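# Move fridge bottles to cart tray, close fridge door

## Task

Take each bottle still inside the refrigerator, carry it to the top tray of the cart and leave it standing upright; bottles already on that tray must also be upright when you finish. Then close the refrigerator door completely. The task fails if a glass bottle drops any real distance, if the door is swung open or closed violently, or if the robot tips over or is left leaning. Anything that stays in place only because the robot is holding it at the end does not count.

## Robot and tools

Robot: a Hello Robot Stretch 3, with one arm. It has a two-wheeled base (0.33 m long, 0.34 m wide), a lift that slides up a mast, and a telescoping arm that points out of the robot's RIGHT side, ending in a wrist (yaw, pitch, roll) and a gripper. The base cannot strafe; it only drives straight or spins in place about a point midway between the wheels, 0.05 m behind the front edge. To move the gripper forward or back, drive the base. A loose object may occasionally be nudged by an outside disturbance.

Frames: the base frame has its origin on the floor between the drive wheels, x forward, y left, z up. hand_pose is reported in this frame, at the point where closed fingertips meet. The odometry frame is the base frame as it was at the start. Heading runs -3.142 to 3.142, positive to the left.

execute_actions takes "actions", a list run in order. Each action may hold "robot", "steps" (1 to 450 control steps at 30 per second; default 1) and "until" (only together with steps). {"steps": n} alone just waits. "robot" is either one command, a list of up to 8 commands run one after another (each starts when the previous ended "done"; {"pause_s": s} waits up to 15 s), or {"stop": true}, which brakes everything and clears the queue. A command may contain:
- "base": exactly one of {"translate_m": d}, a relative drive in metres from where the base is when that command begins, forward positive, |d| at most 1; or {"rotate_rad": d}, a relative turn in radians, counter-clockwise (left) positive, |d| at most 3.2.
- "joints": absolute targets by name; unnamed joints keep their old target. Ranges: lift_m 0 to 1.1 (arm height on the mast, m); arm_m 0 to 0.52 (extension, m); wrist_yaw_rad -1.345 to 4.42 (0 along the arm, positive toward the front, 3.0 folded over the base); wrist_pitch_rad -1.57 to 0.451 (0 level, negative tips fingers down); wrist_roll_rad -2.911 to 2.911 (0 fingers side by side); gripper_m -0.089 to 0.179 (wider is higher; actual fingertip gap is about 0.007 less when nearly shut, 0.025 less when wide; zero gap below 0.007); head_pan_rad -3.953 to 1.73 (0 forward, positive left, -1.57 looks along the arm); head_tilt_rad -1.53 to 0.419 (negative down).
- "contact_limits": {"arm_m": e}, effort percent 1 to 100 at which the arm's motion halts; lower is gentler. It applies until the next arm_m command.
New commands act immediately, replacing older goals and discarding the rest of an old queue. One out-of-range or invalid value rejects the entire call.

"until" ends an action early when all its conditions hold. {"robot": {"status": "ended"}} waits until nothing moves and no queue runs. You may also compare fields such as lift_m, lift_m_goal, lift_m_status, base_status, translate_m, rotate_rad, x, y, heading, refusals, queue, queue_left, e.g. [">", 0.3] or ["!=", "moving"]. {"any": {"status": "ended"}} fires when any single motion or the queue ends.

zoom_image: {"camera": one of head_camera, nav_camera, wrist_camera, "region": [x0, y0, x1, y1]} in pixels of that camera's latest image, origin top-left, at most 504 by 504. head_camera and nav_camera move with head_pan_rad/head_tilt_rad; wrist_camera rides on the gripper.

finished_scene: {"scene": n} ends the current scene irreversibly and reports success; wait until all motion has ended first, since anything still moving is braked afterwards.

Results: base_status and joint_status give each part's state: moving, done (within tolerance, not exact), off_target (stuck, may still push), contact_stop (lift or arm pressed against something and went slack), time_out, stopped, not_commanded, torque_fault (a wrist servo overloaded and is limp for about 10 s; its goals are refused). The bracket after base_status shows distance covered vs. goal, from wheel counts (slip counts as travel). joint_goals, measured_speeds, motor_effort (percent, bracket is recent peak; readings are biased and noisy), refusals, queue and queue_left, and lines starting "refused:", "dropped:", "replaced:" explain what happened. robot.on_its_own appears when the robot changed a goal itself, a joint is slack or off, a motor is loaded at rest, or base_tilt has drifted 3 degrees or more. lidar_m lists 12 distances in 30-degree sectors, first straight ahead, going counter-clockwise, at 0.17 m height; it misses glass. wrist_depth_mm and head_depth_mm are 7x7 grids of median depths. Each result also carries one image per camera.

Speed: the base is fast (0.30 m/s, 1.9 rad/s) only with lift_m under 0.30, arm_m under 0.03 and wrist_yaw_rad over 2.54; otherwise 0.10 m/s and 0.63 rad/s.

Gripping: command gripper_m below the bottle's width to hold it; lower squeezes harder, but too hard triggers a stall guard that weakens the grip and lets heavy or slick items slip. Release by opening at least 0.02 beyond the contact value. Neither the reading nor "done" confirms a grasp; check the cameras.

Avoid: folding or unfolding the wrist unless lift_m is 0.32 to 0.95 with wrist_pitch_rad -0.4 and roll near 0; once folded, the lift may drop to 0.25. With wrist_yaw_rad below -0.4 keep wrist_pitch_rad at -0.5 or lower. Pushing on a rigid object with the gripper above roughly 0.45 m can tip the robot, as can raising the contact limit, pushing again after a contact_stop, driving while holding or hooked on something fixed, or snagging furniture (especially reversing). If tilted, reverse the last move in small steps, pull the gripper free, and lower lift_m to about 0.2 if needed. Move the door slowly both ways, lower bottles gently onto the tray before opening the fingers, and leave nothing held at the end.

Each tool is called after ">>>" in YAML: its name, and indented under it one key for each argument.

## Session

>>> execute_actions:
  actions: []

Scene clock: 0.00 s.
robot.base_odometry: x=+0.000 y=+0.000 heading=+0.000 (m, m, rad; robot's odometry frame)
robot.turned_by_wheels: +0.000 (rad since the last result)
robot.turned_by_imu: +0.000 (rad since the last result)
robot.base_tilt: forward=-1.8 right=+0.8 (deg)
robot.lidar_m: 1.15 1.31 2.01 1.18 2.32 1.83 1.18 1.60 1.48 1.42 1.41 1.69
robot.head_depth_mm: 2037 2702 2852 2820 2793 2789 2258 / 2035 3095 3372 3391 3426 2760 1971 / 2017 3115 3333 3389 3374 1541 1430 / 2038 3100 3267 3249 3265 1497 1423 / 2028 3136 3233 3188 3206 1384 1427 / 2039 3050 3126 3116 3120 1289 1300 / 2074 3029 3107 3054 3084 3039 2224
robot.base_status: not_commanded
robot.joint_positions: lift_m=+0.405 arm_m=+0.002 wrist_yaw_rad=+3.072 wrist_pitch_rad=-0.436 wrist_roll_rad=-0.010 gripper_m=+0.037 head_pan_rad=-0.002 head_tilt_rad=+0.009
robot.joint_goals: lift_m=+0.405 arm_m=+0.002 wrist_yaw_rad=+3.072 wrist_pitch_rad=-0.436 wrist_roll_rad=-0.010 gripper_m=+0.037 head_pan_rad=-0.002 head_tilt_rad=+0.009
robot.joint_status: lift_m=not_commanded arm_m=not_commanded wrist_yaw_rad=not_commanded wrist_pitch_rad=not_commanded wrist_roll_rad=not_commanded gripper_m=not_commanded head_pan_rad=not_commanded head_tilt_rad=not_commanded
robot.measured_speeds: translate_m=+0.000 rotate_rad=+0.000 lift_m=+0.000 arm_m=+0.000 wrist_yaw_rad=+0.000 wrist_pitch_rad=+0.000 wrist_roll_rad=+0.000 head_pan_rad=+0.000 head_tilt_rad=+0.000
robot: refusals=0 queue=idle queue_left=0
robot.motor_effort: left_wheel=+1 right_wheel=+0 lift_m=+32 arm_m=+0 wrist_yaw_rad=+0 wrist_pitch_rad=+5 wrist_roll_rad=+0 gripper_m=+0 head_pan_rad=+1 head_tilt_rad=+2 (%)
robot.hand_pose: x=-0.0057 y=+0.0750 z=+0.4134 quat_wxyz=(+0.177, +0.692, +0.130, +0.688) (m; robot's base frame)
robot.wrist_depth_mm: - - - - - - - / - - - - - - - / - - - - - - - / 888 901 902 896 896 893 895 / 731 736 - 720 725 739 729 / 617 622 - 601 607 620 620 / 538 542 - 555 535 537 546
pictures: head_camera (sideways: a quarter turn clockwise sets it upright), nav_camera (sideways: a quarter turn counterclockwise sets it upright), wrist_camera
camera_calibration (this result's frames):
head_camera: T_world_to_cam=[[-0.00603127, -0.0412039, -0.999133, 1.32052], [-0.0316092, 0.998659, -0.0409936, 0.056848], [0.999482, 0.0313346, -0.0073256, -0.0417534], [0, 0, 0, 1]] pos_world=[0.0514931, -0.00105306, 1.32139]
nav_camera: T_world_to_cam=[[0.0159482, -0.0307746, 0.999399, -1.25593], [0.0210068, -0.999295, -0.0311066, 0.0949793], [0.999652, 0.0214902, -0.0152904, -0.0318355], [0, 0, 0, 1]] pos_world=[0.0498591, 0.0569458, 1.25764]
wrist_camera: T_world_to_cam=[[0.995092, -0.096549, 0.0216837, -0.0040149], [-0.0433923, -0.62269, -0.781265, 0.390767], [0.0889326, 0.77649, -0.623823, 0.370104], [0, 0, 0, 1]] pos_world=[-0.0119629, -0.0444432, 0.536259]
Images, in order (width x height): head_camera 896x504, nav_camera 672x504, wrist_camera 644x364.

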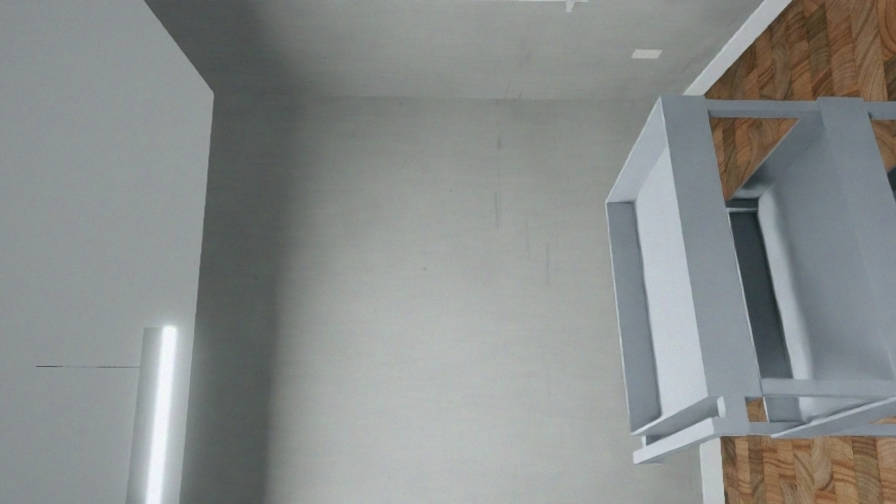

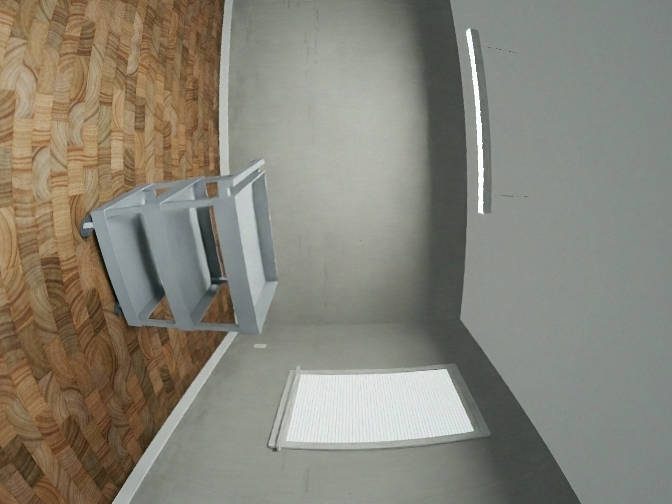

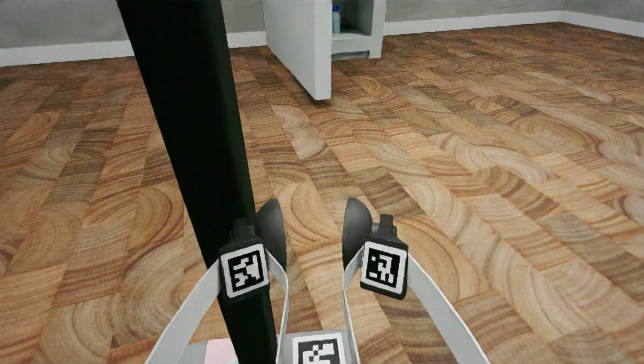

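>>> execute_actions:
  actions:
    - {"robot":[{"joints":{"lift_m":0.26,"head_pan_rad":-1.3,"head_tilt_rad":-0.5},"base":{"rotate_rad":0.98}},{"base":{"translate_m":0.72}},{"base":{"translate_m":0.72}},{"base":{"rotate_rad":2.39}},{"joints":{"lift_m":0.34,"wrist_pitch_rad":-0.4}},{"joints":{"wrist_yaw_rad":0,"gripper_m":0.15}},{"joints":{"wrist_pitch_rad":0}}],"steps":450,"until":{"robot":{"status":"ended"}}}
    - {"steps":450,"until":{"robot":{"status":"ended"}}}

Scene clock: 27.93 s.
robot.base_odometry: x=+0.802 y=+1.196 heading=-2.913 (m, m, rad; robot's odometry frame)
robot.turned_by_wheels: +3.370 (rad since the last result)
robot.turned_by_imu: +3.314 (rad since the last result)
robot.base_tilt: forward=-1.8 right=+0.8 (deg)
robot.lidar_m: 0.65 2.31 2.49 0.96 0.97 2.17 2.09 1.96 1.40 0.79 0.92 0.66
robot.head_depth_mm: 1076 1189 1301 1435 1605 1566 1303 / 642 702 787 1002 1593 1520 1297 / 1026 1138 987 1358 1023 1171 1271 / 1080 1182 1132 1404 1204 1379 1288 / 1111 1221 1136 1443 1248 1423 1302 / 1041 1118 1077 1247 1252 1384 1317 / 880 927 977 1055 1138 1217 1257
robot.base_status: done (rotate_rad +2.3899 of +2.3900)
robot.joint_positions: lift_m=+0.339 arm_m=+0.002 wrist_yaw_rad=+0.002 wrist_pitch_rad=-0.025 wrist_roll_rad=-0.010 gripper_m=+0.150 head_pan_rad=-1.293 head_tilt_rad=-0.494
robot.joint_goals: lift_m=+0.340 arm_m=+0.002 wrist_yaw_rad=+0.000 wrist_pitch_rad=+0.000 wrist_roll_rad=-0.010 gripper_m=+0.150 head_pan_rad=-1.300 head_tilt_rad=-0.500
robot.joint_status: lift_m=done arm_m=not_commanded wrist_yaw_rad=done wrist_pitch_rad=done wrist_roll_rad=not_commanded gripper_m=done head_pan_rad=done head_tilt_rad=done
robot.measured_speeds: translate_m=+0.000 rotate_rad=+0.000 lift_m=+0.000 arm_m=+0.000 wrist_yaw_rad=+0.000 wrist_pitch_rad=+0.000 wrist_roll_rad=+0.000 head_pan_rad=+0.000 head_tilt_rad=+0.000
robot: refusals=0 queue=done queue_left=0
robot.motor_effort: left_wheel=-3(11) right_wheel=+2(13) lift_m=+44(45) arm_m=-1(1) wrist_yaw_rad=-2(1) wrist_pitch_rad=+9(10) wrist_roll_rad=+0(0) gripper_m=+0(83) head_pan_rad=-4(61) head_tilt_rad=-3(30) (%)
robot.hand_pose: x=-0.0210 y=-0.4021 z=+0.4476 quat_wxyz=(+0.711, +0.010, -0.703, -0.009) (m; robot's base frame)
robot.wrist_depth_mm: 755 877 498 - - - - / 721 665 547 - - - - / 728 926 534 - - - - / 751 946 565 - - - - / 749 913 676 - - - - / 694 - 635 916 929 871 926 / 607 610 624 724 710 719 718
pictures: head_camera (sideways: a quarter turn clockwise sets it upright), nav_camera (sideways: a quarter turn counterclockwise sets it upright), wrist_camera
camera_calibration (this result's frames):
head_camera: T_world_to_cam=[[-0.173147, 0.457227, -0.872332, 1.15583], [0.946911, 0.320889, -0.0197584, 0.0232129], [0.270888, -0.829442, -0.488514, 0.588979], [0, 0, 0, 1]] pos_world=[0.0186009, -0.0474009, 1.29645]
nav_camera: T_world_to_cam=[[0.10639, -0.485539, 0.867717, -1.08442], [-0.959618, -0.27869, -0.038285, 0.110283], [0.260413, -0.828604, -0.495582, 0.597789], [0, 0, 0, 1]] pos_world=[0.0655304, -0.000465094, 1.24145]
wrist_camera: T_world_to_cam=[[-0.999471, 0.0311777, 0.00922606, -0.0205838], [-0.00080242, 0.260017, -0.965604, 0.558019], [-0.0325042, -0.965101, -0.259854, -0.102468], [0, 0, 0, 1]] pos_world=[-0.0234558, -0.243345, 0.512388]
Images, in order (width x height): head_camera 896x504, nav_camera 672x504, wrist_camera 644x364.

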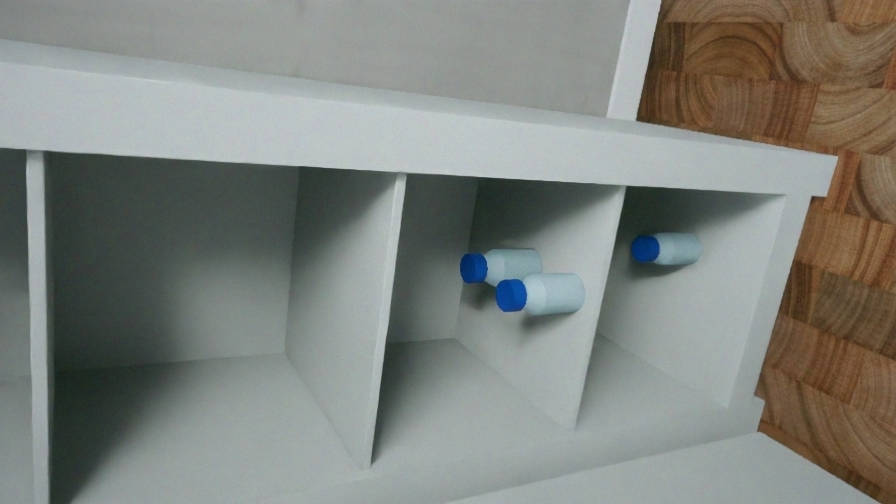

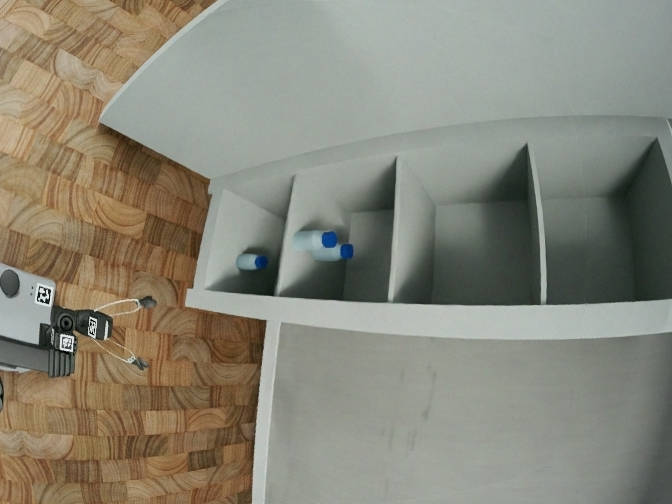

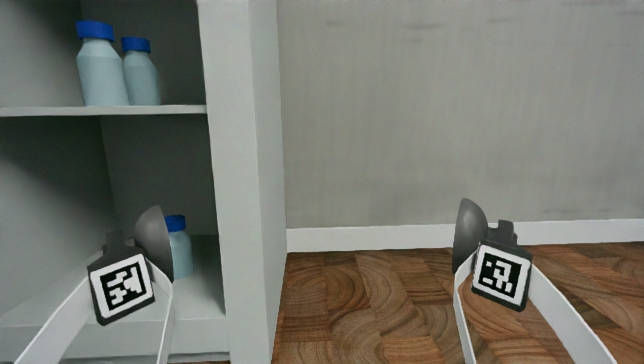

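>>> execute_actions:
  actions:
    - {"robot":[{"joints":{"lift_m":0.515,"wrist_pitch_rad":-0.25,"head_pan_rad":-1.57,"head_tilt_rad":-0.8},"base":{"rotate_rad":-0.5}},{"base":{"translate_m":0.46}},{"base":{"rotate_rad":0.5}},{"joints":{"arm_m":0.15}}],"steps":450,"until":{"robot":{"status":"ended"}}}

Scene clock: 50.53 s.
robot.base_odometry: x=+0.359 y=+1.319 heading=-2.913 (m, m, rad; robot's odometry frame)
robot.turned_by_wheels: +0.000 (rad since the last result)
robot.turned_by_imu: +0.004 (rad since the last result)
robot.base_tilt: forward=-1.8 right=+0.8 (deg)
robot.lidar_m: 0.24 0.24 2.72 2.62 1.39 2.59 2.49 1.62 0.62 0.72 0.34 0.25
robot.head_depth_mm: 839 761 829 886 996 1275 1143 / 867 765 1144 1034 1258 - 1144 / 865 768 1139 960 1262 - 1149 / 870 772 1158 1038 1328 1255 1149 / 876 775 1148 1028 1279 1257 1156 / 752 720 695 827 919 947 961 / 526 561 615 652 656 659 664
robot.base_status: done (rotate_rad +0.4999 of +0.5000)
robot.joint_positions: lift_m=+0.514 arm_m=+0.150 wrist_yaw_rad=+0.001 wrist_pitch_rad=-0.265 wrist_roll_rad=-0.010 gripper_m=+0.150 head_pan_rad=-1.563 head_tilt_rad=-0.790
robot.joint_goals: lift_m=+0.515 arm_m=+0.150 wrist_yaw_rad=+0.000 wrist_pitch_rad=-0.250 wrist_roll_rad=-0.010 gripper_m=+0.150 head_pan_rad=-1.570 head_tilt_rad=-0.800
robot.joint_status: lift_m=done arm_m=done wrist_yaw_rad=done wrist_pitch_rad=done wrist_roll_rad=not_commanded gripper_m=done head_pan_rad=done head_tilt_rad=done
robot.measured_speeds: translate_m=+0.000 rotate_rad=+0.000 lift_m=+0.000 arm_m=+0.000 wrist_yaw_rad=+0.000 wrist_pitch_rad=+0.000 wrist_roll_rad=+0.000 head_pan_rad=+0.000 head_tilt_rad=+0.000
robot: refusals=0 queue=done queue_left=0
robot.motor_effort: left_wheel=-2(8) right_wheel=+3(7) lift_m=+44(45) arm_m=+5(1) wrist_yaw_rad=-1(2) wrist_pitch_rad=+5(8) wrist_roll_rad=+0(0) gripper_m=+1(1) head_pan_rad=-4(32) head_tilt_rad=-5(22) (%)
robot.hand_pose: x=-0.0214 y=-0.5355 z=+0.5627 quat_wxyz=(+0.705, +0.094, -0.697, -0.093) (m; robot's base frame)
robot.wrist_depth_mm: 282 409 528 209 533 362 246 / 279 407 572 221 557 361 248 / 278 381 454 226 447 362 249 / 272 306 306 245 306 306 250 / 233 243 232 242 243 241 240 / 267 - 693 721 672 427 253 / 286 395 603 560 581 372 266
pictures: head_camera (sideways: a quarter turn clockwise sets it upright), nav_camera (sideways: a quarter turn counterclockwise sets it upright), wrist_camera
camera_calibration (this result's frames):
head_camera: T_world_to_cam=[[-0.0467947, 0.720044, -0.692349, 0.920437], [0.99816, 0.0604647, -0.00458051, 0.00313559], [0.0385645, -0.691289, -0.721548, 0.893547], [0, 0, 0, 1]] pos_world=[0.00548254, -0.0452455, 1.28202]
nav_camera: T_world_to_cam=[[-0.0251072, -0.7278, 0.685329, -0.845872], [-0.999273, -0.00139473, -0.0380898, 0.110256], [0.0286776, -0.685788, -0.727237, 0.900555], [0, 0, 0, 1]] pos_world=[0.063113, 0.00211676, 1.23882]
wrist_camera: T_world_to_cam=[[-0.999425, 0.0294334, 0.0168166, -0.0230523], [-0.000538823, 0.482228, -0.876045, 0.772472], [-0.0338944, -0.875551, -0.481935, -0.0284994], [0, 0, 0, 1]] pos_world=[-0.0235888, -0.396782, 0.663373]
Images, in order (width x height): head_camera 896x504, nav_camera 672x504, wrist_camera 644x364.

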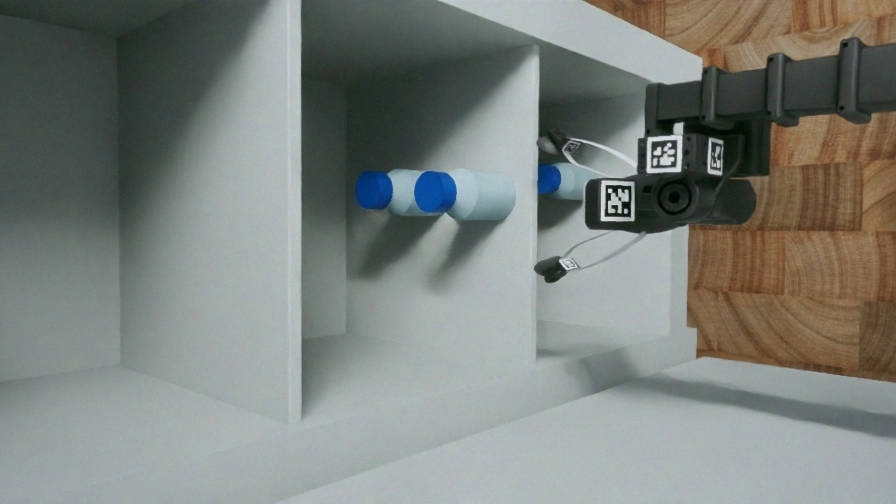

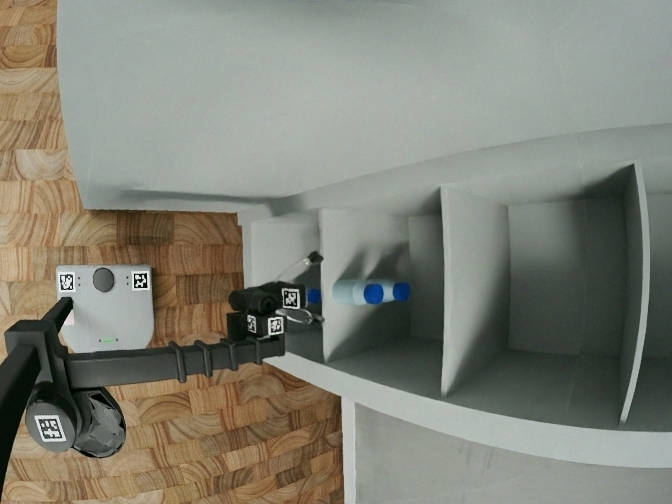

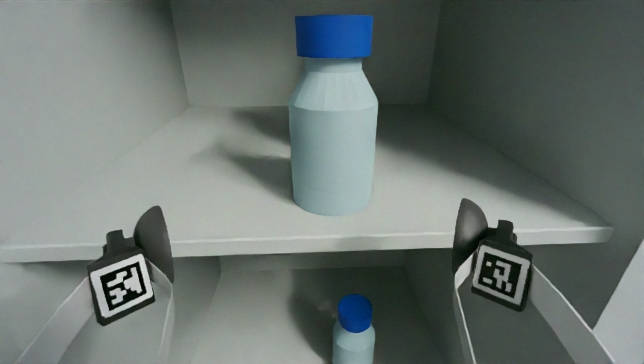

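>>> execute_actions:
  actions:
    - {"robot":[{"joints":{"lift_m":0.53},"base":{"translate_m":-0.02}},{"joints":{"arm_m":0.268}},{"joints":{"gripper_m":0.03}},{"joints":{"lift_m":0.56}},{"joints":{"arm_m":0.0}},{"base":{"rotate_rad":-1.57},"joints":{"lift_m":0.93,"head_tilt_rad":-0.7}},{"base":{"translate_m":-0.6}},{"base":{"translate_m":-0.6}}],"steps":450,"until":{"robot":{"status":"ended"}}}
    - {"steps":450,"until":{"robot":{"status":"ended"}}}

Scene clock: 89.37 s.
robot.base_odometry: x=+0.651 y=+0.155 heading=+1.800 (m, m, rad; robot's odometry frame)
robot.turned_by_wheels: -1.570 (rad since the last result)
robot.turned_by_imu: -1.547 (rad since the last result)
robot.base_tilt: forward=-1.8 right=+0.9 (deg)
robot.lidar_m: 1.15 1.16 2.35 1.82 2.08 1.47 1.44 1.48 0.55 0.49 2.57 2.42
robot.head_depth_mm: 2217 2404 935 693 - - - / 2204 2461 938 760 - - - / 2223 2479 942 404 - - - / 2221 2468 944 654 1378 1287 1176 / 2229 2556 2324 1896 1608 1361 1183 / 2243 2529 2524 1962 1614 1368 1183 / 2234 2529 2531 1980 1605 1365 1185
robot.base_status: done (translate_m -0.6000 of -0.6000)
robot.joint_positions: lift_m=+0.929 arm_m=+0.002 wrist_yaw_rad=+0.000 wrist_pitch_rad=-0.296 wrist_roll_rad=-0.010 gripper_m=+0.031 head_pan_rad=-1.563 head_tilt_rad=-0.705
robot.joint_goals: lift_m=+0.930 arm_m=+0.000 wrist_yaw_rad=+0.000 wrist_pitch_rad=-0.250 wrist_roll_rad=-0.010 gripper_m=+0.030 head_pan_rad=-1.570 head_tilt_rad=-0.700
robot.joint_status: lift_m=done arm_m=done wrist_yaw_rad=done wrist_pitch_rad=done wrist_roll_rad=not_commanded gripper_m=done head_pan_rad=done head_tilt_rad=done
robot.measured_speeds: translate_m=+0.000 rotate_rad=+0.000 lift_m=+0.000 arm_m=+0.000 wrist_yaw_rad=+0.000 wrist_pitch_rad=+0.000 wrist_roll_rad=+0.000 head_pan_rad=+0.000 head_tilt_rad=+0.000
robot: refusals=0 queue=done queue_left=0
robot.motor_effort: left_wheel=+1(8) right_wheel=-1(9) lift_m=+47(49) arm_m=-5(7) wrist_yaw_rad=-1(3) wrist_pitch_rad=+17(18) wrist_roll_rad=+0(0) gripper_m=-14(88) head_pan_rad=-4(4) head_tilt_rad=+1(11) (%)
robot.hand_pose: x=-0.0214 y=-0.3849 z=+0.9702 quat_wxyz=(+0.703, +0.105, -0.696, -0.104) (m; robot's base frame)
robot.wrist_depth_mm: - - - - - - - / - - - 100 - - - / - - - 109 792 790 - / - - - 116 599 588 569 / - - 125 116 360 404 457 / - - 141 126 721 751 - / - - - 139 639 661 -
pictures: head_camera (sideways: a quarter turn clockwise sets it upright), nav_camera (sideways: a quarter turn counterclockwise sets it upright), wrist_camera
camera_calibration (this result's frames):
head_camera: T_world_to_cam=[[-0.0462538, 0.658488, -0.751168, 0.99709], [0.99817, 0.0597863, -0.00905331, 0.00895937], [0.0389481, -0.750213, -0.660049, 0.813555], [0, 0, 0, 1]] pos_world=[0.0054898, -0.0467684, 1.28605]
nav_camera: T_world_to_cam=[[-0.0256445, -0.666809, 0.744787, -0.923356], [-0.999248, -0.00456355, -0.0384918, 0.110784], [0.0290656, -0.745214, -0.666191, 0.821155], [0, 0, 0, 1]] pos_world=[0.0631543, -0.00325993, 1.23901]
wrist_camera: T_world_to_cam=[[-0.999417, 0.029186, 0.0177264, -0.035387], [-0.000408748, 0.508853, -0.860854, 1.05237], [-0.034145, -0.860359, -0.508544, 0.331484], [0, 0, 0, 1]] pos_world=[-0.0236177, -0.249272, 1.07513]
Images, in order (width x height): head_camera 896x504, nav_camera 672x504, wrist_camera 644x364.

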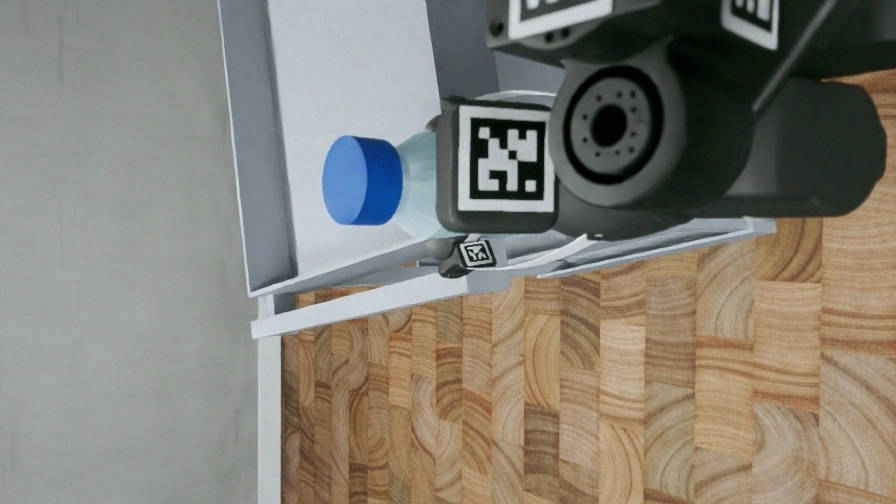

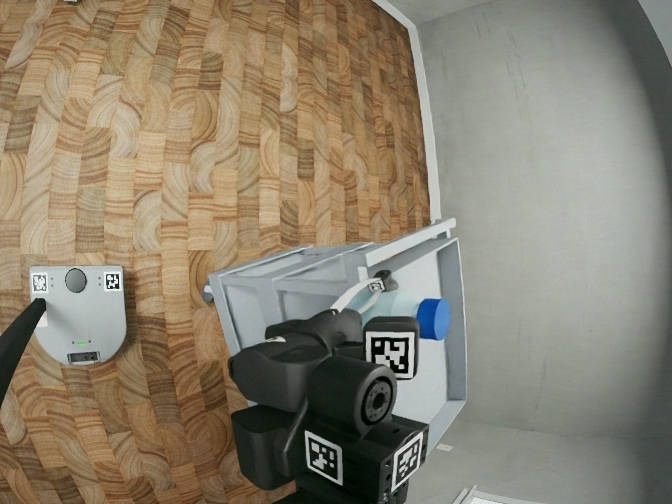

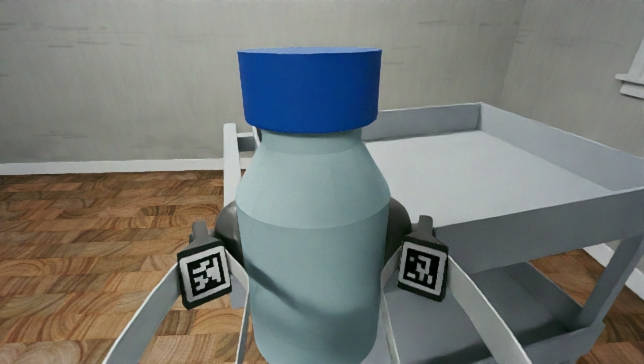

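>>> execute_actions:
  actions:
    - {"robot":[{"base":{"translate_m":-0.1},"joints":{"arm_m":0.38}},{"joints":{"lift_m":0.83}},{"joints":{"lift_m":0.80}}],"steps":450,"until":{"robot":{"status":"ended"}}}
    - {"steps":10}
    - {"robot":{"joints":{"gripper_m":0.11}},"steps":100,"until":{"robot":{"status":"ended"}}}
    - {"steps":10}

Scene clock: 103.80 s.
robot.base_odometry: x=+0.674 y=+0.058 heading=+1.800 (m, m, rad; robot's odometry frame)
robot.turned_by_wheels: +0.000 (rad since the last result)
robot.turned_by_imu: +0.002 (rad since the last result)
robot.base_tilt: forward=-1.8 right=+0.9 (deg)
robot.lidar_m: 1.24 2.48 2.35 1.83 1.94 1.36 1.33 1.38 0.58 0.51 2.57 2.53
robot.head_depth_mm: 2199 2404 973 - - 1269 1161 / 2214 2397 - 698 999 1246 1177 / 2206 2450 - 687 1006 1197 1179 / 2211 2456 967 691 1009 1127 1180 / 2235 2483 947 703 1491 1329 1178 / 2233 2516 2339 1797 1621 1361 1184 / 2238 2536 2513 1969 1622 1362 1187
robot.base_status: done (translate_m -0.1000 of -0.1000)
robot.joint_positions: lift_m=+0.801 arm_m=+0.380 wrist_yaw_rad=+0.000 wrist_pitch_rad=-0.274 wrist_roll_rad=-0.010 gripper_m=+0.110 head_pan_rad=-1.563 head_tilt_rad=-0.705
robot.joint_goals: lift_m=+0.800 arm_m=+0.380 wrist_yaw_rad=+0.000 wrist_pitch_rad=-0.250 wrist_roll_rad=-0.010 gripper_m=+0.110 head_pan_rad=-1.570 head_tilt_rad=-0.700
robot.joint_status: lift_m=done arm_m=done wrist_yaw_rad=done wrist_pitch_rad=done wrist_roll_rad=not_commanded gripper_m=done head_pan_rad=done head_tilt_rad=done
robot.measured_speeds: translate_m=+0.000 rotate_rad=+0.000 lift_m=+0.000 arm_m=+0.000 wrist_yaw_rad=+0.000 wrist_pitch_rad=+0.000 wrist_roll_rad=+0.000 head_pan_rad=+0.000 head_tilt_rad=+0.000
robot: refusals=0 queue=done queue_left=0
robot.motor_effort: left_wheel=+2(4) right_wheel=-1(6) lift_m=+19(47) arm_m=+5(5) wrist_yaw_rad=+0(0) wrist_pitch_rad=+8(17) wrist_roll_rad=+0(0) gripper_m=+1(80) head_pan_rad=-4(4) head_tilt_rad=+2(2) (%)
robot.hand_pose: x=-0.0216 y=-0.7648 z=+0.8467 quat_wxyz=(+0.704, +0.097, -0.697, -0.096) (m; robot's base frame)
robot.wrist_depth_mm: - - - - - - - / - - - 103 - - - / - 331 345 106 407 444 404 / 267 333 325 119 346 341 342 / 245 267 134 118 249 261 259 / 213 220 200 129 203 211 209 / 183 176 172 143 176 176 175
pictures: head_camera (sideways: a quarter turn clockwise sets it upright), nav_camera (sideways: a quarter turn counterclockwise sets it upright), wrist_camera
camera_calibration (this result's frames):
head_camera: T_world_to_cam=[[-0.0462193, 0.658416, -0.751234, 0.997175], [0.998173, 0.059734, -0.00905848, 0.00896609], [0.0389099, -0.75028, -0.659974, 0.813459], [0, 0, 0, 1]] pos_world=[0.0054874, -0.04677, 1.28605]
nav_camera: T_world_to_cam=[[-0.0256794, -0.666734, 0.744853, -0.923442], [-0.999249, -0.0045159, -0.0384921, 0.110784], [0.0290277, -0.745282, -0.666117, 0.821059], [0, 0, 0, 1]] pos_world=[0.0631542, -0.0032691, 1.23901]
wrist_camera: T_world_to_cam=[[-0.999402, 0.0300724, 0.0170705, -0.020996], [-0.000157801, 0.489687, -0.871898, 1.13402], [-0.0345793, -0.87138, -0.489389, -0.0828391], [0, 0, 0, 1]] pos_world=[-0.023669, -0.626868, 0.948568]
Images, in order (width x height): head_camera 896x504, nav_camera 672x504, wrist_camera 644x364.

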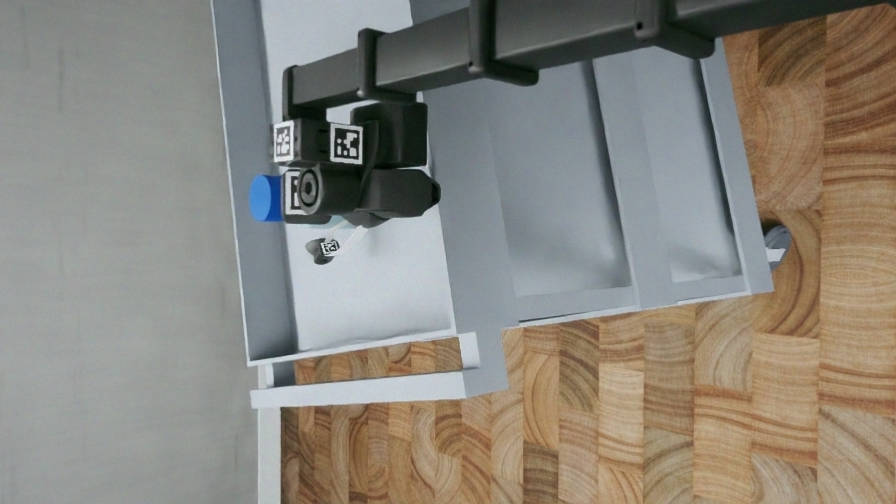

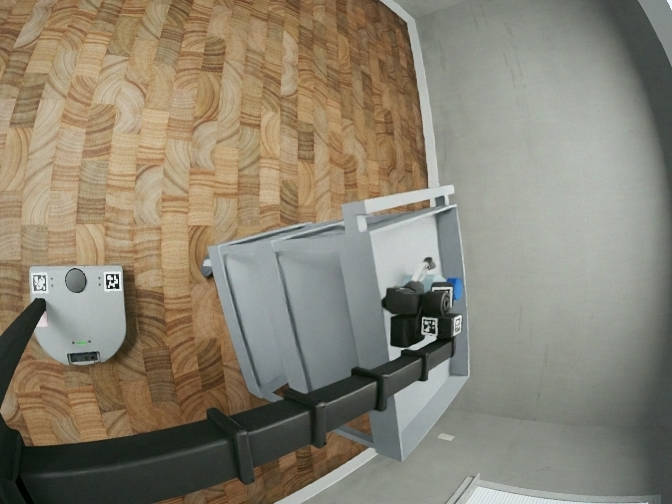

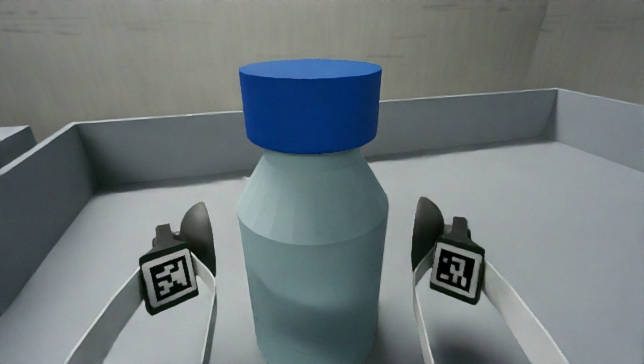

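Good. Return.

>>> execute_actions:
  actions:
    - {"robot":[{"joints":{"lift_m":0.95}},{"joints":{"arm_m":0.0},"base":{"translate_m":0.4}},{"joints":{"lift_m":0.53,"gripper_m":0.15,"head_tilt_rad":-0.8},"base":{"translate_m":0.9}},{"base":{"rotate_rad":1.57}},{"joints":{"arm_m":0.28}}],"steps":450,"until":{"robot":{"status":"ended"}}}
    - {"steps":450,"until":{"robot":{"status":"ended"}}}

Scene clock: 130.43 s.
robot.base_odometry: x=+0.378 y=+1.324 heading=-2.913 (m, m, rad; robot's odometry frame)
robot.turned_by_wheels: +1.570 (rad since the last result)
robot.turned_by_imu: +1.557 (rad since the last result)
robot.base_tilt: forward=-1.8 right=+0.8 (deg)
robot.lidar_m: 0.26 0.27 2.72 2.62 1.38 2.57 2.46 1.62 0.61 0.72 0.37 0.27
robot.head_depth_mm: 832 733 764 821 963 1281 1140 / 868 766 1137 1030 1052 1253 1150 / 871 769 1142 1023 - 1250 1147 / 870 772 1160 1038 1327 1251 1151 / 875 775 1148 1045 1299 1257 1153 / 835 750 768 842 949 1032 1040 / 581 582 647 709 713 715 721
robot.base_status: done (rotate_rad +1.5699 of +1.5700)
robot.joint_positions: lift_m=+0.531 arm_m=+0.280 wrist_yaw_rad=+0.000 wrist_pitch_rad=-0.272 wrist_roll_rad=-0.010 gripper_m=+0.150 head_pan_rad=-1.563 head_tilt_rad=-0.790
robot.joint_goals: lift_m=+0.530 arm_m=+0.280 wrist_yaw_rad=+0.000 wrist_pitch_rad=-0.250 wrist_roll_rad=-0.010 gripper_m=+0.150 head_pan_rad=-1.570 head_tilt_rad=-0.800
robot.joint_status: lift_m=done arm_m=done wrist_yaw_rad=done wrist_pitch_rad=done wrist_roll_rad=not_commanded gripper_m=done head_pan_rad=done head_tilt_rad=done
robot.measured_speeds: translate_m=+0.000 rotate_rad=+0.000 lift_m=+0.000 arm_m=+0.000 wrist_yaw_rad=+0.000 wrist_pitch_rad=+0.000 wrist_roll_rad=+0.000 head_pan_rad=+0.000 head_tilt_rad=+0.000
robot: refusals=0 queue=done queue_left=0
robot.motor_effort: left_wheel=-2(9) right_wheel=+3(7) lift_m=+18(45) arm_m=+4(9) wrist_yaw_rad=-1(1) wrist_pitch_rad=+8(8) wrist_roll_rad=+0(0) gripper_m=+0(81) head_pan_rad=-4(4) head_tilt_rad=-4(14) (%)
robot.hand_pose: x=-0.0215 y=-0.6649 z=+0.5771 quat_wxyz=(+0.704, +0.097, -0.697, -0.096) (m; robot's base frame)
robot.wrist_depth_mm: 311 404 418 410 428 325 223 / 308 427 442 215 450 324 223 / 307 412 463 220 476 329 224 / 298 335 333 239 333 307 226 / 254 267 254 247 254 264 225 / 208 - 204 203 202 196 203 / 172 172 170 171 170 169 170
pictures: head_camera (sideways: a quarter turn clockwise sets it upright), nav_camera (sideways: a quarter turn counterclockwise sets it upright), wrist_camera
camera_calibration (this result's frames):
head_camera: T_world_to_cam=[[-0.0466879, 0.720039, -0.692362, 0.920453], [0.998169, 0.0603167, -0.00458143, 0.00313673], [0.0384622, -0.691308, -0.721536, 0.893532], [0, 0, 0, 1]] pos_world=[0.00547584, -0.0452457, 1.28202]
nav_camera: T_world_to_cam=[[-0.0252151, -0.727785, 0.685342, -0.845888], [-0.999274, -0.00124733, -0.0380899, 0.110256], [0.0285761, -0.685804, -0.727225, 0.90054], [0, 0, 0, 1]] pos_world=[0.0631133, 0.00210722, 1.23882]
wrist_camera: T_world_to_cam=[[-0.999403, 0.0300776, 0.0170217, -0.0193603], [-0.00016935, 0.488257, -0.8727, 0.849609], [-0.0345597, -0.872181, -0.487961, -0.129104], [0, 0, 0, 1]] pos_world=[-0.0236667, -0.526847, 0.678785]
Images, in order (width x height): head_camera 896x504, nav_camera 672x504, wrist_camera 644x364.

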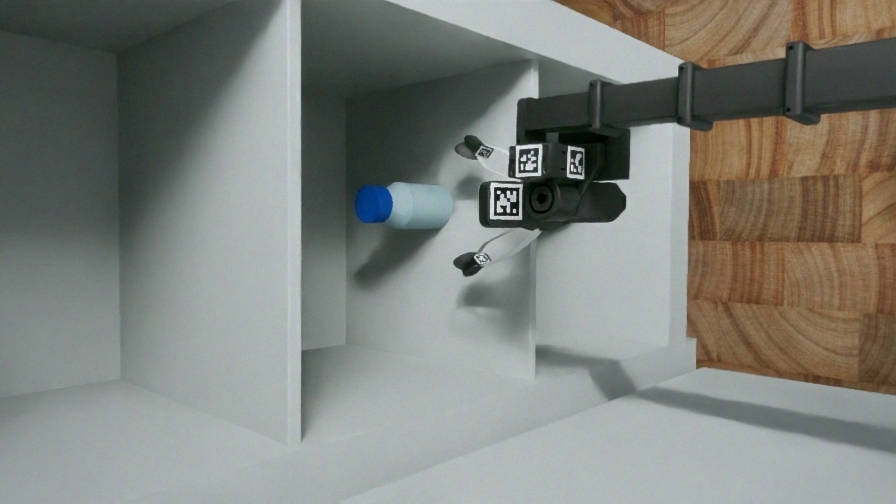

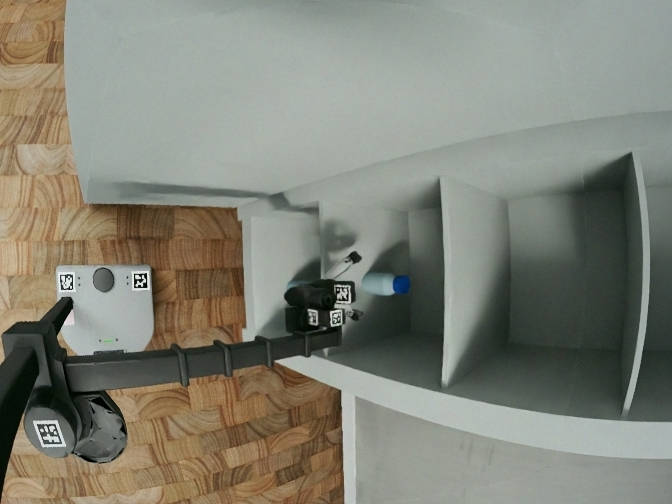

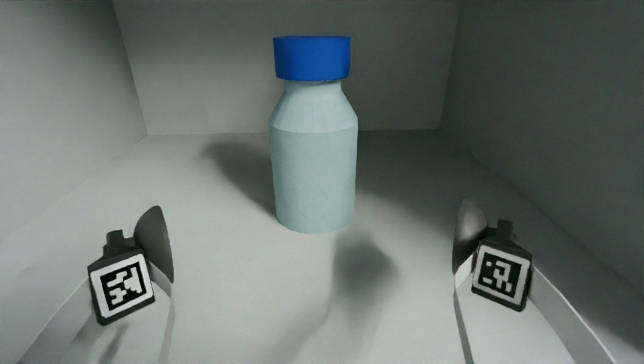

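>>> execute_actions:
  actions:
    - {"robot":[{"joints":{"arm_m":0.393}},{"joints":{"gripper_m":0.03}},{"joints":{"lift_m":0.56}},{"joints":{"arm_m":0.0}},{"base":{"rotate_rad":-1.57},"joints":{"lift_m":0.93,"head_tilt_rad":-0.7}},{"base":{"translate_m":-1.0}},{"base":{"translate_m":-0.45}},{"joints":{"arm_m":0.38}}],"steps":450,"until":{"robot":{"status":"ended"}}}
    - {"steps":450,"until":{"robot":{"status":"ended"}}}
    - {"steps":450,"until":{"robot":{"status":"ended"}}}

Scene clock: 167.00 s.
robot.base_odometry: x=+0.708 y=-0.088 heading=+1.800 (m, m, rad; robot's odometry frame)
robot.turned_by_wheels: -1.570 (rad since the last result)
robot.turned_by_imu: -1.547 (rad since the last result)
robot.base_tilt: forward=-1.8 right=+0.8 (deg)
robot.lidar_m: 1.39 2.64 1.88 1.87 1.68 1.21 1.19 1.22 0.62 0.54 0.54 2.67
robot.head_depth_mm: 2200 - 899 758 1027 1296 1172 / 2189 - 902 808 1035 1269 1173 / 2236 - 904 728 1026 1248 1176 / 2220 2427 945 786 1007 1223 1180 / 2231 2462 822 707 1012 1174 1184 / 2234 2490 951 701 991 1199 1185 / 2230 2522 956 684 1572 1363 1186
robot.base_status: done (translate_m -0.4500 of -0.4500)
robot.joint_positions: lift_m=+0.929 arm_m=+0.380 wrist_yaw_rad=+0.000 wrist_pitch_rad=-0.300 wrist_roll_rad=-0.010 gripper_m=+0.031 head_pan_rad=-1.563 head_tilt_rad=-0.705
robot.joint_goals: lift_m=+0.930 arm_m=+0.380 wrist_yaw_rad=+0.000 wrist_pitch_rad=-0.250 wrist_roll_rad=-0.010 gripper_m=+0.030 head_pan_rad=-1.570 head_tilt_rad=-0.700
robot.joint_status: lift_m=done arm_m=done wrist_yaw_rad=done wrist_pitch_rad=done wrist_roll_rad=not_commanded gripper_m=done head_pan_rad=done head_tilt_rad=done
robot.measured_speeds: translate_m=+0.000 rotate_rad=+0.000 lift_m=+0.000 arm_m=+0.000 wrist_yaw_rad=+0.000 wrist_pitch_rad=+0.000 wrist_roll_rad=+0.000 head_pan_rad=+0.000 head_tilt_rad=+0.000
robot: refusals=0 queue=done queue_left=0
robot.motor_effort: left_wheel=+2(9) right_wheel=+0(7) lift_m=+47(49) arm_m=+5(4) wrist_yaw_rad=+0(0) wrist_pitch_rad=+18(19) wrist_roll_rad=+0(0) gripper_m=-15(90) head_pan_rad=-4(4) head_tilt_rad=+2(10) (%)
robot.hand_pose: x=-0.0216 y=-0.7622 z=+0.9692 quat_wxyz=(+0.703, +0.106, -0.695, -0.106) (m; robot's base frame)
robot.wrist_depth_mm: - - - - - - - / - - - 98 - - - / - - - 107 - - - / - - 425 115 499 - - / 393 409 123 114 433 405 - / 183 368 139 126 339 352 310 / 165 224 297 138 298 308 289
pictures: head_camera (sideways: a quarter turn clockwise sets it upright), nav_camera (sideways: a quarter turn counterclockwise sets it upright), wrist_camera
camera_calibration (this result's frames):
head_camera: T_world_to_cam=[[-0.0462082, 0.65844, -0.751213, 0.997149], [0.998174, 0.0597171, -0.00905687, 0.00896397], [0.0388969, -0.75026, -0.659997, 0.813489], [0, 0, 0, 1]] pos_world=[0.00548659, -0.0467695, 1.28605]
nav_camera: T_world_to_cam=[[-0.0256906, -0.666757, 0.744832, -0.923415], [-0.999249, -0.00449756, -0.038492, 0.110784], [0.0290147, -0.745262, -0.66614, 0.821089], [0, 0, 0, 1]] pos_world=[0.0631541, -0.00326813, 1.23901]
wrist_camera: T_world_to_cam=[[-0.999402, 0.0296067, 0.0178501, -0.0242721], [-0.000154486, 0.512496, -0.85869, 1.24419], [-0.0345711, -0.858179, -0.512185, 0.0114797], [0, 0, 0, 1]] pos_world=[-0.0236686, -0.627071, 1.07469]
Images, in order (width x height): head_camera 896x504, nav_camera 672x504, wrist_camera 644x364.

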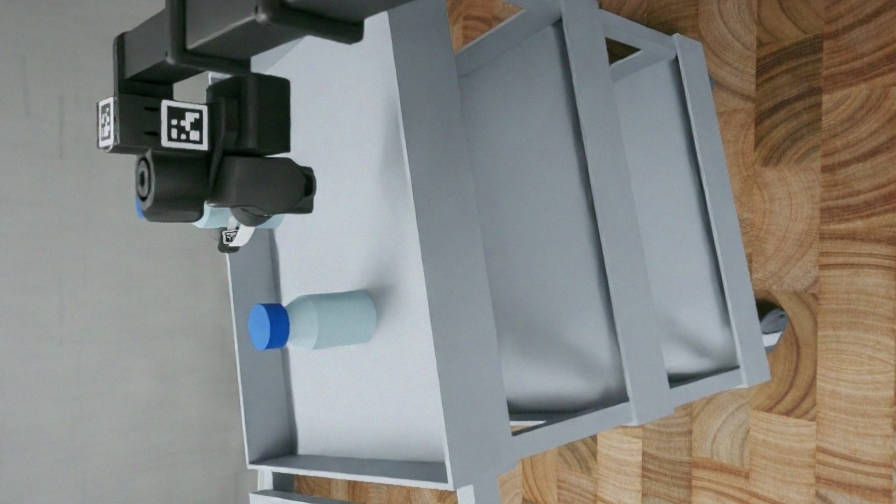

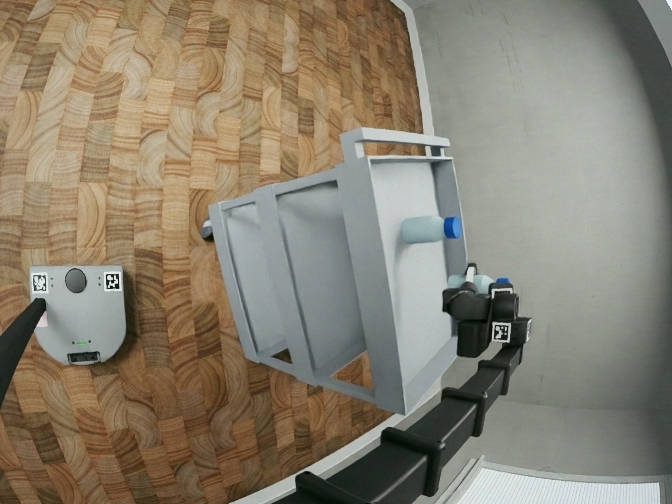

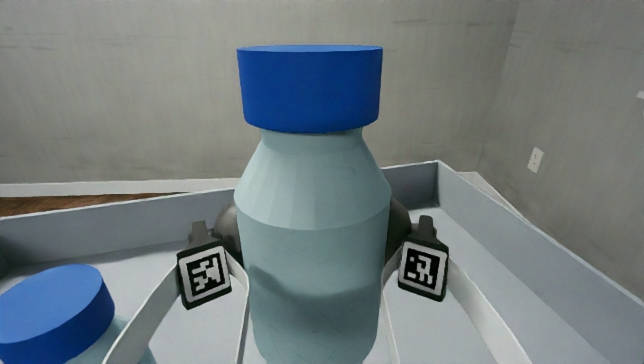

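>>> execute_actions:
  actions:
    - {"robot":[{"joints":{"arm_m":0.42,"lift_m":0.83}},{"joints":{"lift_m":0.80}}],"steps":450,"until":{"robot":{"status":"ended"}}}
    - {"steps":10}
    - {"robot":[{"joints":{"gripper_m":0.11}},{"pause_s":0.3},{"joints":{"lift_m":0.96}},{"joints":{"arm_m":0.0}},{"base":{"translate_m":0.5}},{"joints":{"lift_m":0.13,"gripper_m":0.15,"head_tilt_rad":-0.8},"base":{"translate_m":0.95}},{"base":{"rotate_rad":1.57}},{"joints":{"arm_m":0.22},"base":{"translate_m":-0.05}}],"steps":450,"until":{"robot":{"status":"ended"}}}
    - {"steps":450,"until":{"robot":{"status":"ended"}}}
    - {"steps":450,"until":{"robot":{"status":"ended"}}}

Scene clock: 206.83 s.
robot.base_odometry: x=+0.427 y=+1.335 heading=-2.913 (m, m, rad; robot's odometry frame)
robot.turned_by_wheels: +1.570 (rad since the last result)
robot.turned_by_imu: +1.559 (rad since the last result)
robot.base_tilt: forward=-1.8 right=+0.8 (deg)
robot.lidar_m: 0.31 2.08 2.72 2.62 1.37 2.52 2.42 1.62 0.59 0.68 0.44 0.32
robot.head_depth_mm: 663 659 656 763 1431 1297 1147 / 853 765 927 982 1048 1249 1146 / 872 769 1156 1031 1310 1257 1131 / 872 772 1160 1035 1298 1262 1153 / 873 777 1166 1038 1332 1258 1153 / 876 780 949 995 1049 1224 1133 / 718 718 680 784 851 857 863
robot.base_status: done (translate_m -0.0500 of -0.0500)
robot.joint_positions: lift_m=+0.131 arm_m=+0.220 wrist_yaw_rad=+0.000 wrist_pitch_rad=-0.272 wrist_roll_rad=-0.010 gripper_m=+0.150 head_pan_rad=-1.563 head_tilt_rad=-0.790
robot.joint_goals: lift_m=+0.130 arm_m=+0.220 wrist_yaw_rad=+0.000 wrist_pitch_rad=-0.250 wrist_roll_rad=-0.010 gripper_m=+0.150 head_pan_rad=-1.570 head_tilt_rad=-0.800
robot.joint_status: lift_m=done arm_m=done wrist_yaw_rad=done wrist_pitch_rad=done wrist_roll_rad=not_commanded gripper_m=done head_pan_rad=done head_tilt_rad=done
robot.measured_speeds: translate_m=+0.000 rotate_rad=+0.000 lift_m=+0.000 arm_m=+0.000 wrist_yaw_rad=+0.000 wrist_pitch_rad=+0.000 wrist_roll_rad=+0.000 head_pan_rad=+0.000 head_tilt_rad=+0.000
robot: refusals=0 queue=done queue_left=0
robot.motor_effort: left_wheel=-1(10) right_wheel=+3(6) lift_m=+18(48) arm_m=+5(4) wrist_yaw_rad=+0(0) wrist_pitch_rad=+8(19) wrist_roll_rad=+0(0) gripper_m=+1(82) head_pan_rad=-4(4) head_tilt_rad=-5(15) (%)
robot.hand_pose: x=-0.0215 y=-0.6049 z=+0.1771 quat_wxyz=(+0.704, +0.097, -0.697, -0.096) (m; robot's base frame)
robot.wrist_depth_mm: 361 463 465 466 459 249 172 / 360 489 495 258 474 251 172 / 359 462 509 265 424 252 173 / 327 346 345 286 341 256 173 / 261 274 260 259 259 225 174 / 213 - 210 209 208 200 176 / 176 176 175 174 174 174 165
pictures: head_camera (sideways: a quarter turn clockwise sets it upright), nav_camera (sideways: a quarter turn counterclockwise sets it upright), wrist_camera
camera_calibration (this result's frames):
head_camera: T_world_to_cam=[[-0.046674, 0.720009, -0.692393, 0.920494], [0.99817, 0.0602976, -0.00458373, 0.00313972], [0.0384493, -0.69134, -0.721506, 0.893493], [0, 0, 0, 1]] pos_world=[0.00547499, -0.0452466, 1.28202]
nav_camera: T_world_to_cam=[[-0.0252291, -0.727754, 0.685374, -0.845929], [-0.999274, -0.00123005, -0.0380901, 0.110257], [0.0285633, -0.685837, -0.727195, 0.900501], [0, 0, 0, 1]] pos_world=[0.0631134, 0.00210338, 1.23882]
wrist_camera: T_world_to_cam=[[-0.999403, 0.0300589, 0.0170196, -0.0143625], [-0.000177897, 0.488225, -0.872718, 0.471223], [-0.0345423, -0.8722, -0.487928, -0.271975], [0, 0, 0, 1]] pos_world=[-0.0236647, -0.466848, 0.278785]
Images, in order (width x height): head_camera 896x504, nav_camera 672x504, wrist_camera 644x364.

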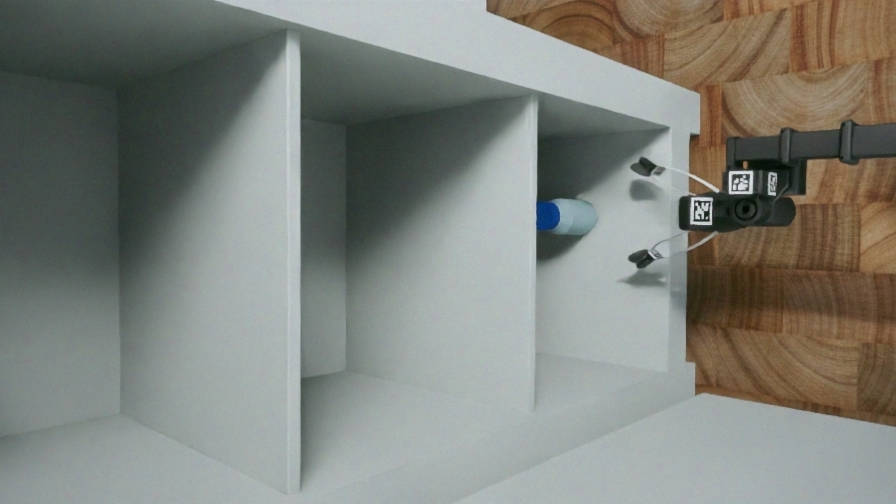

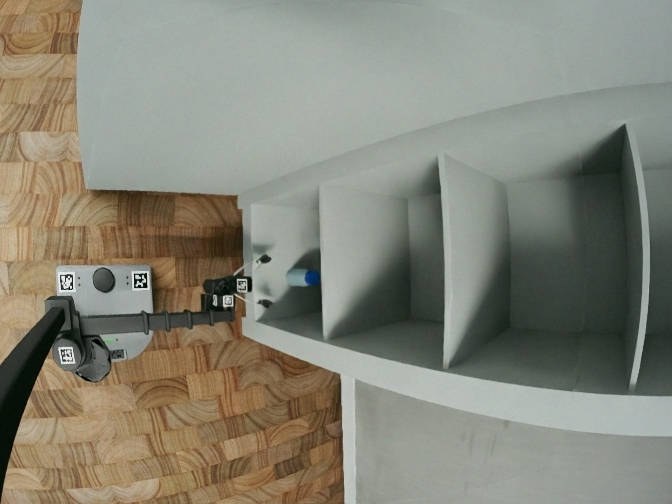

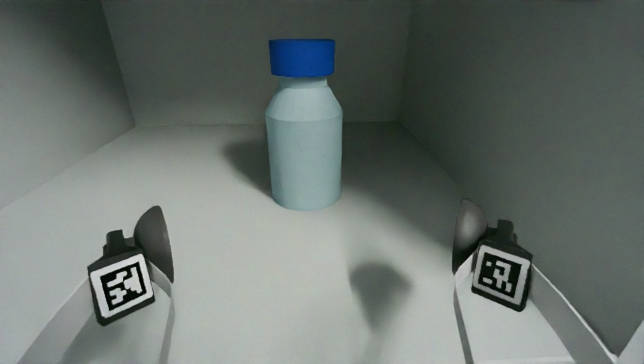

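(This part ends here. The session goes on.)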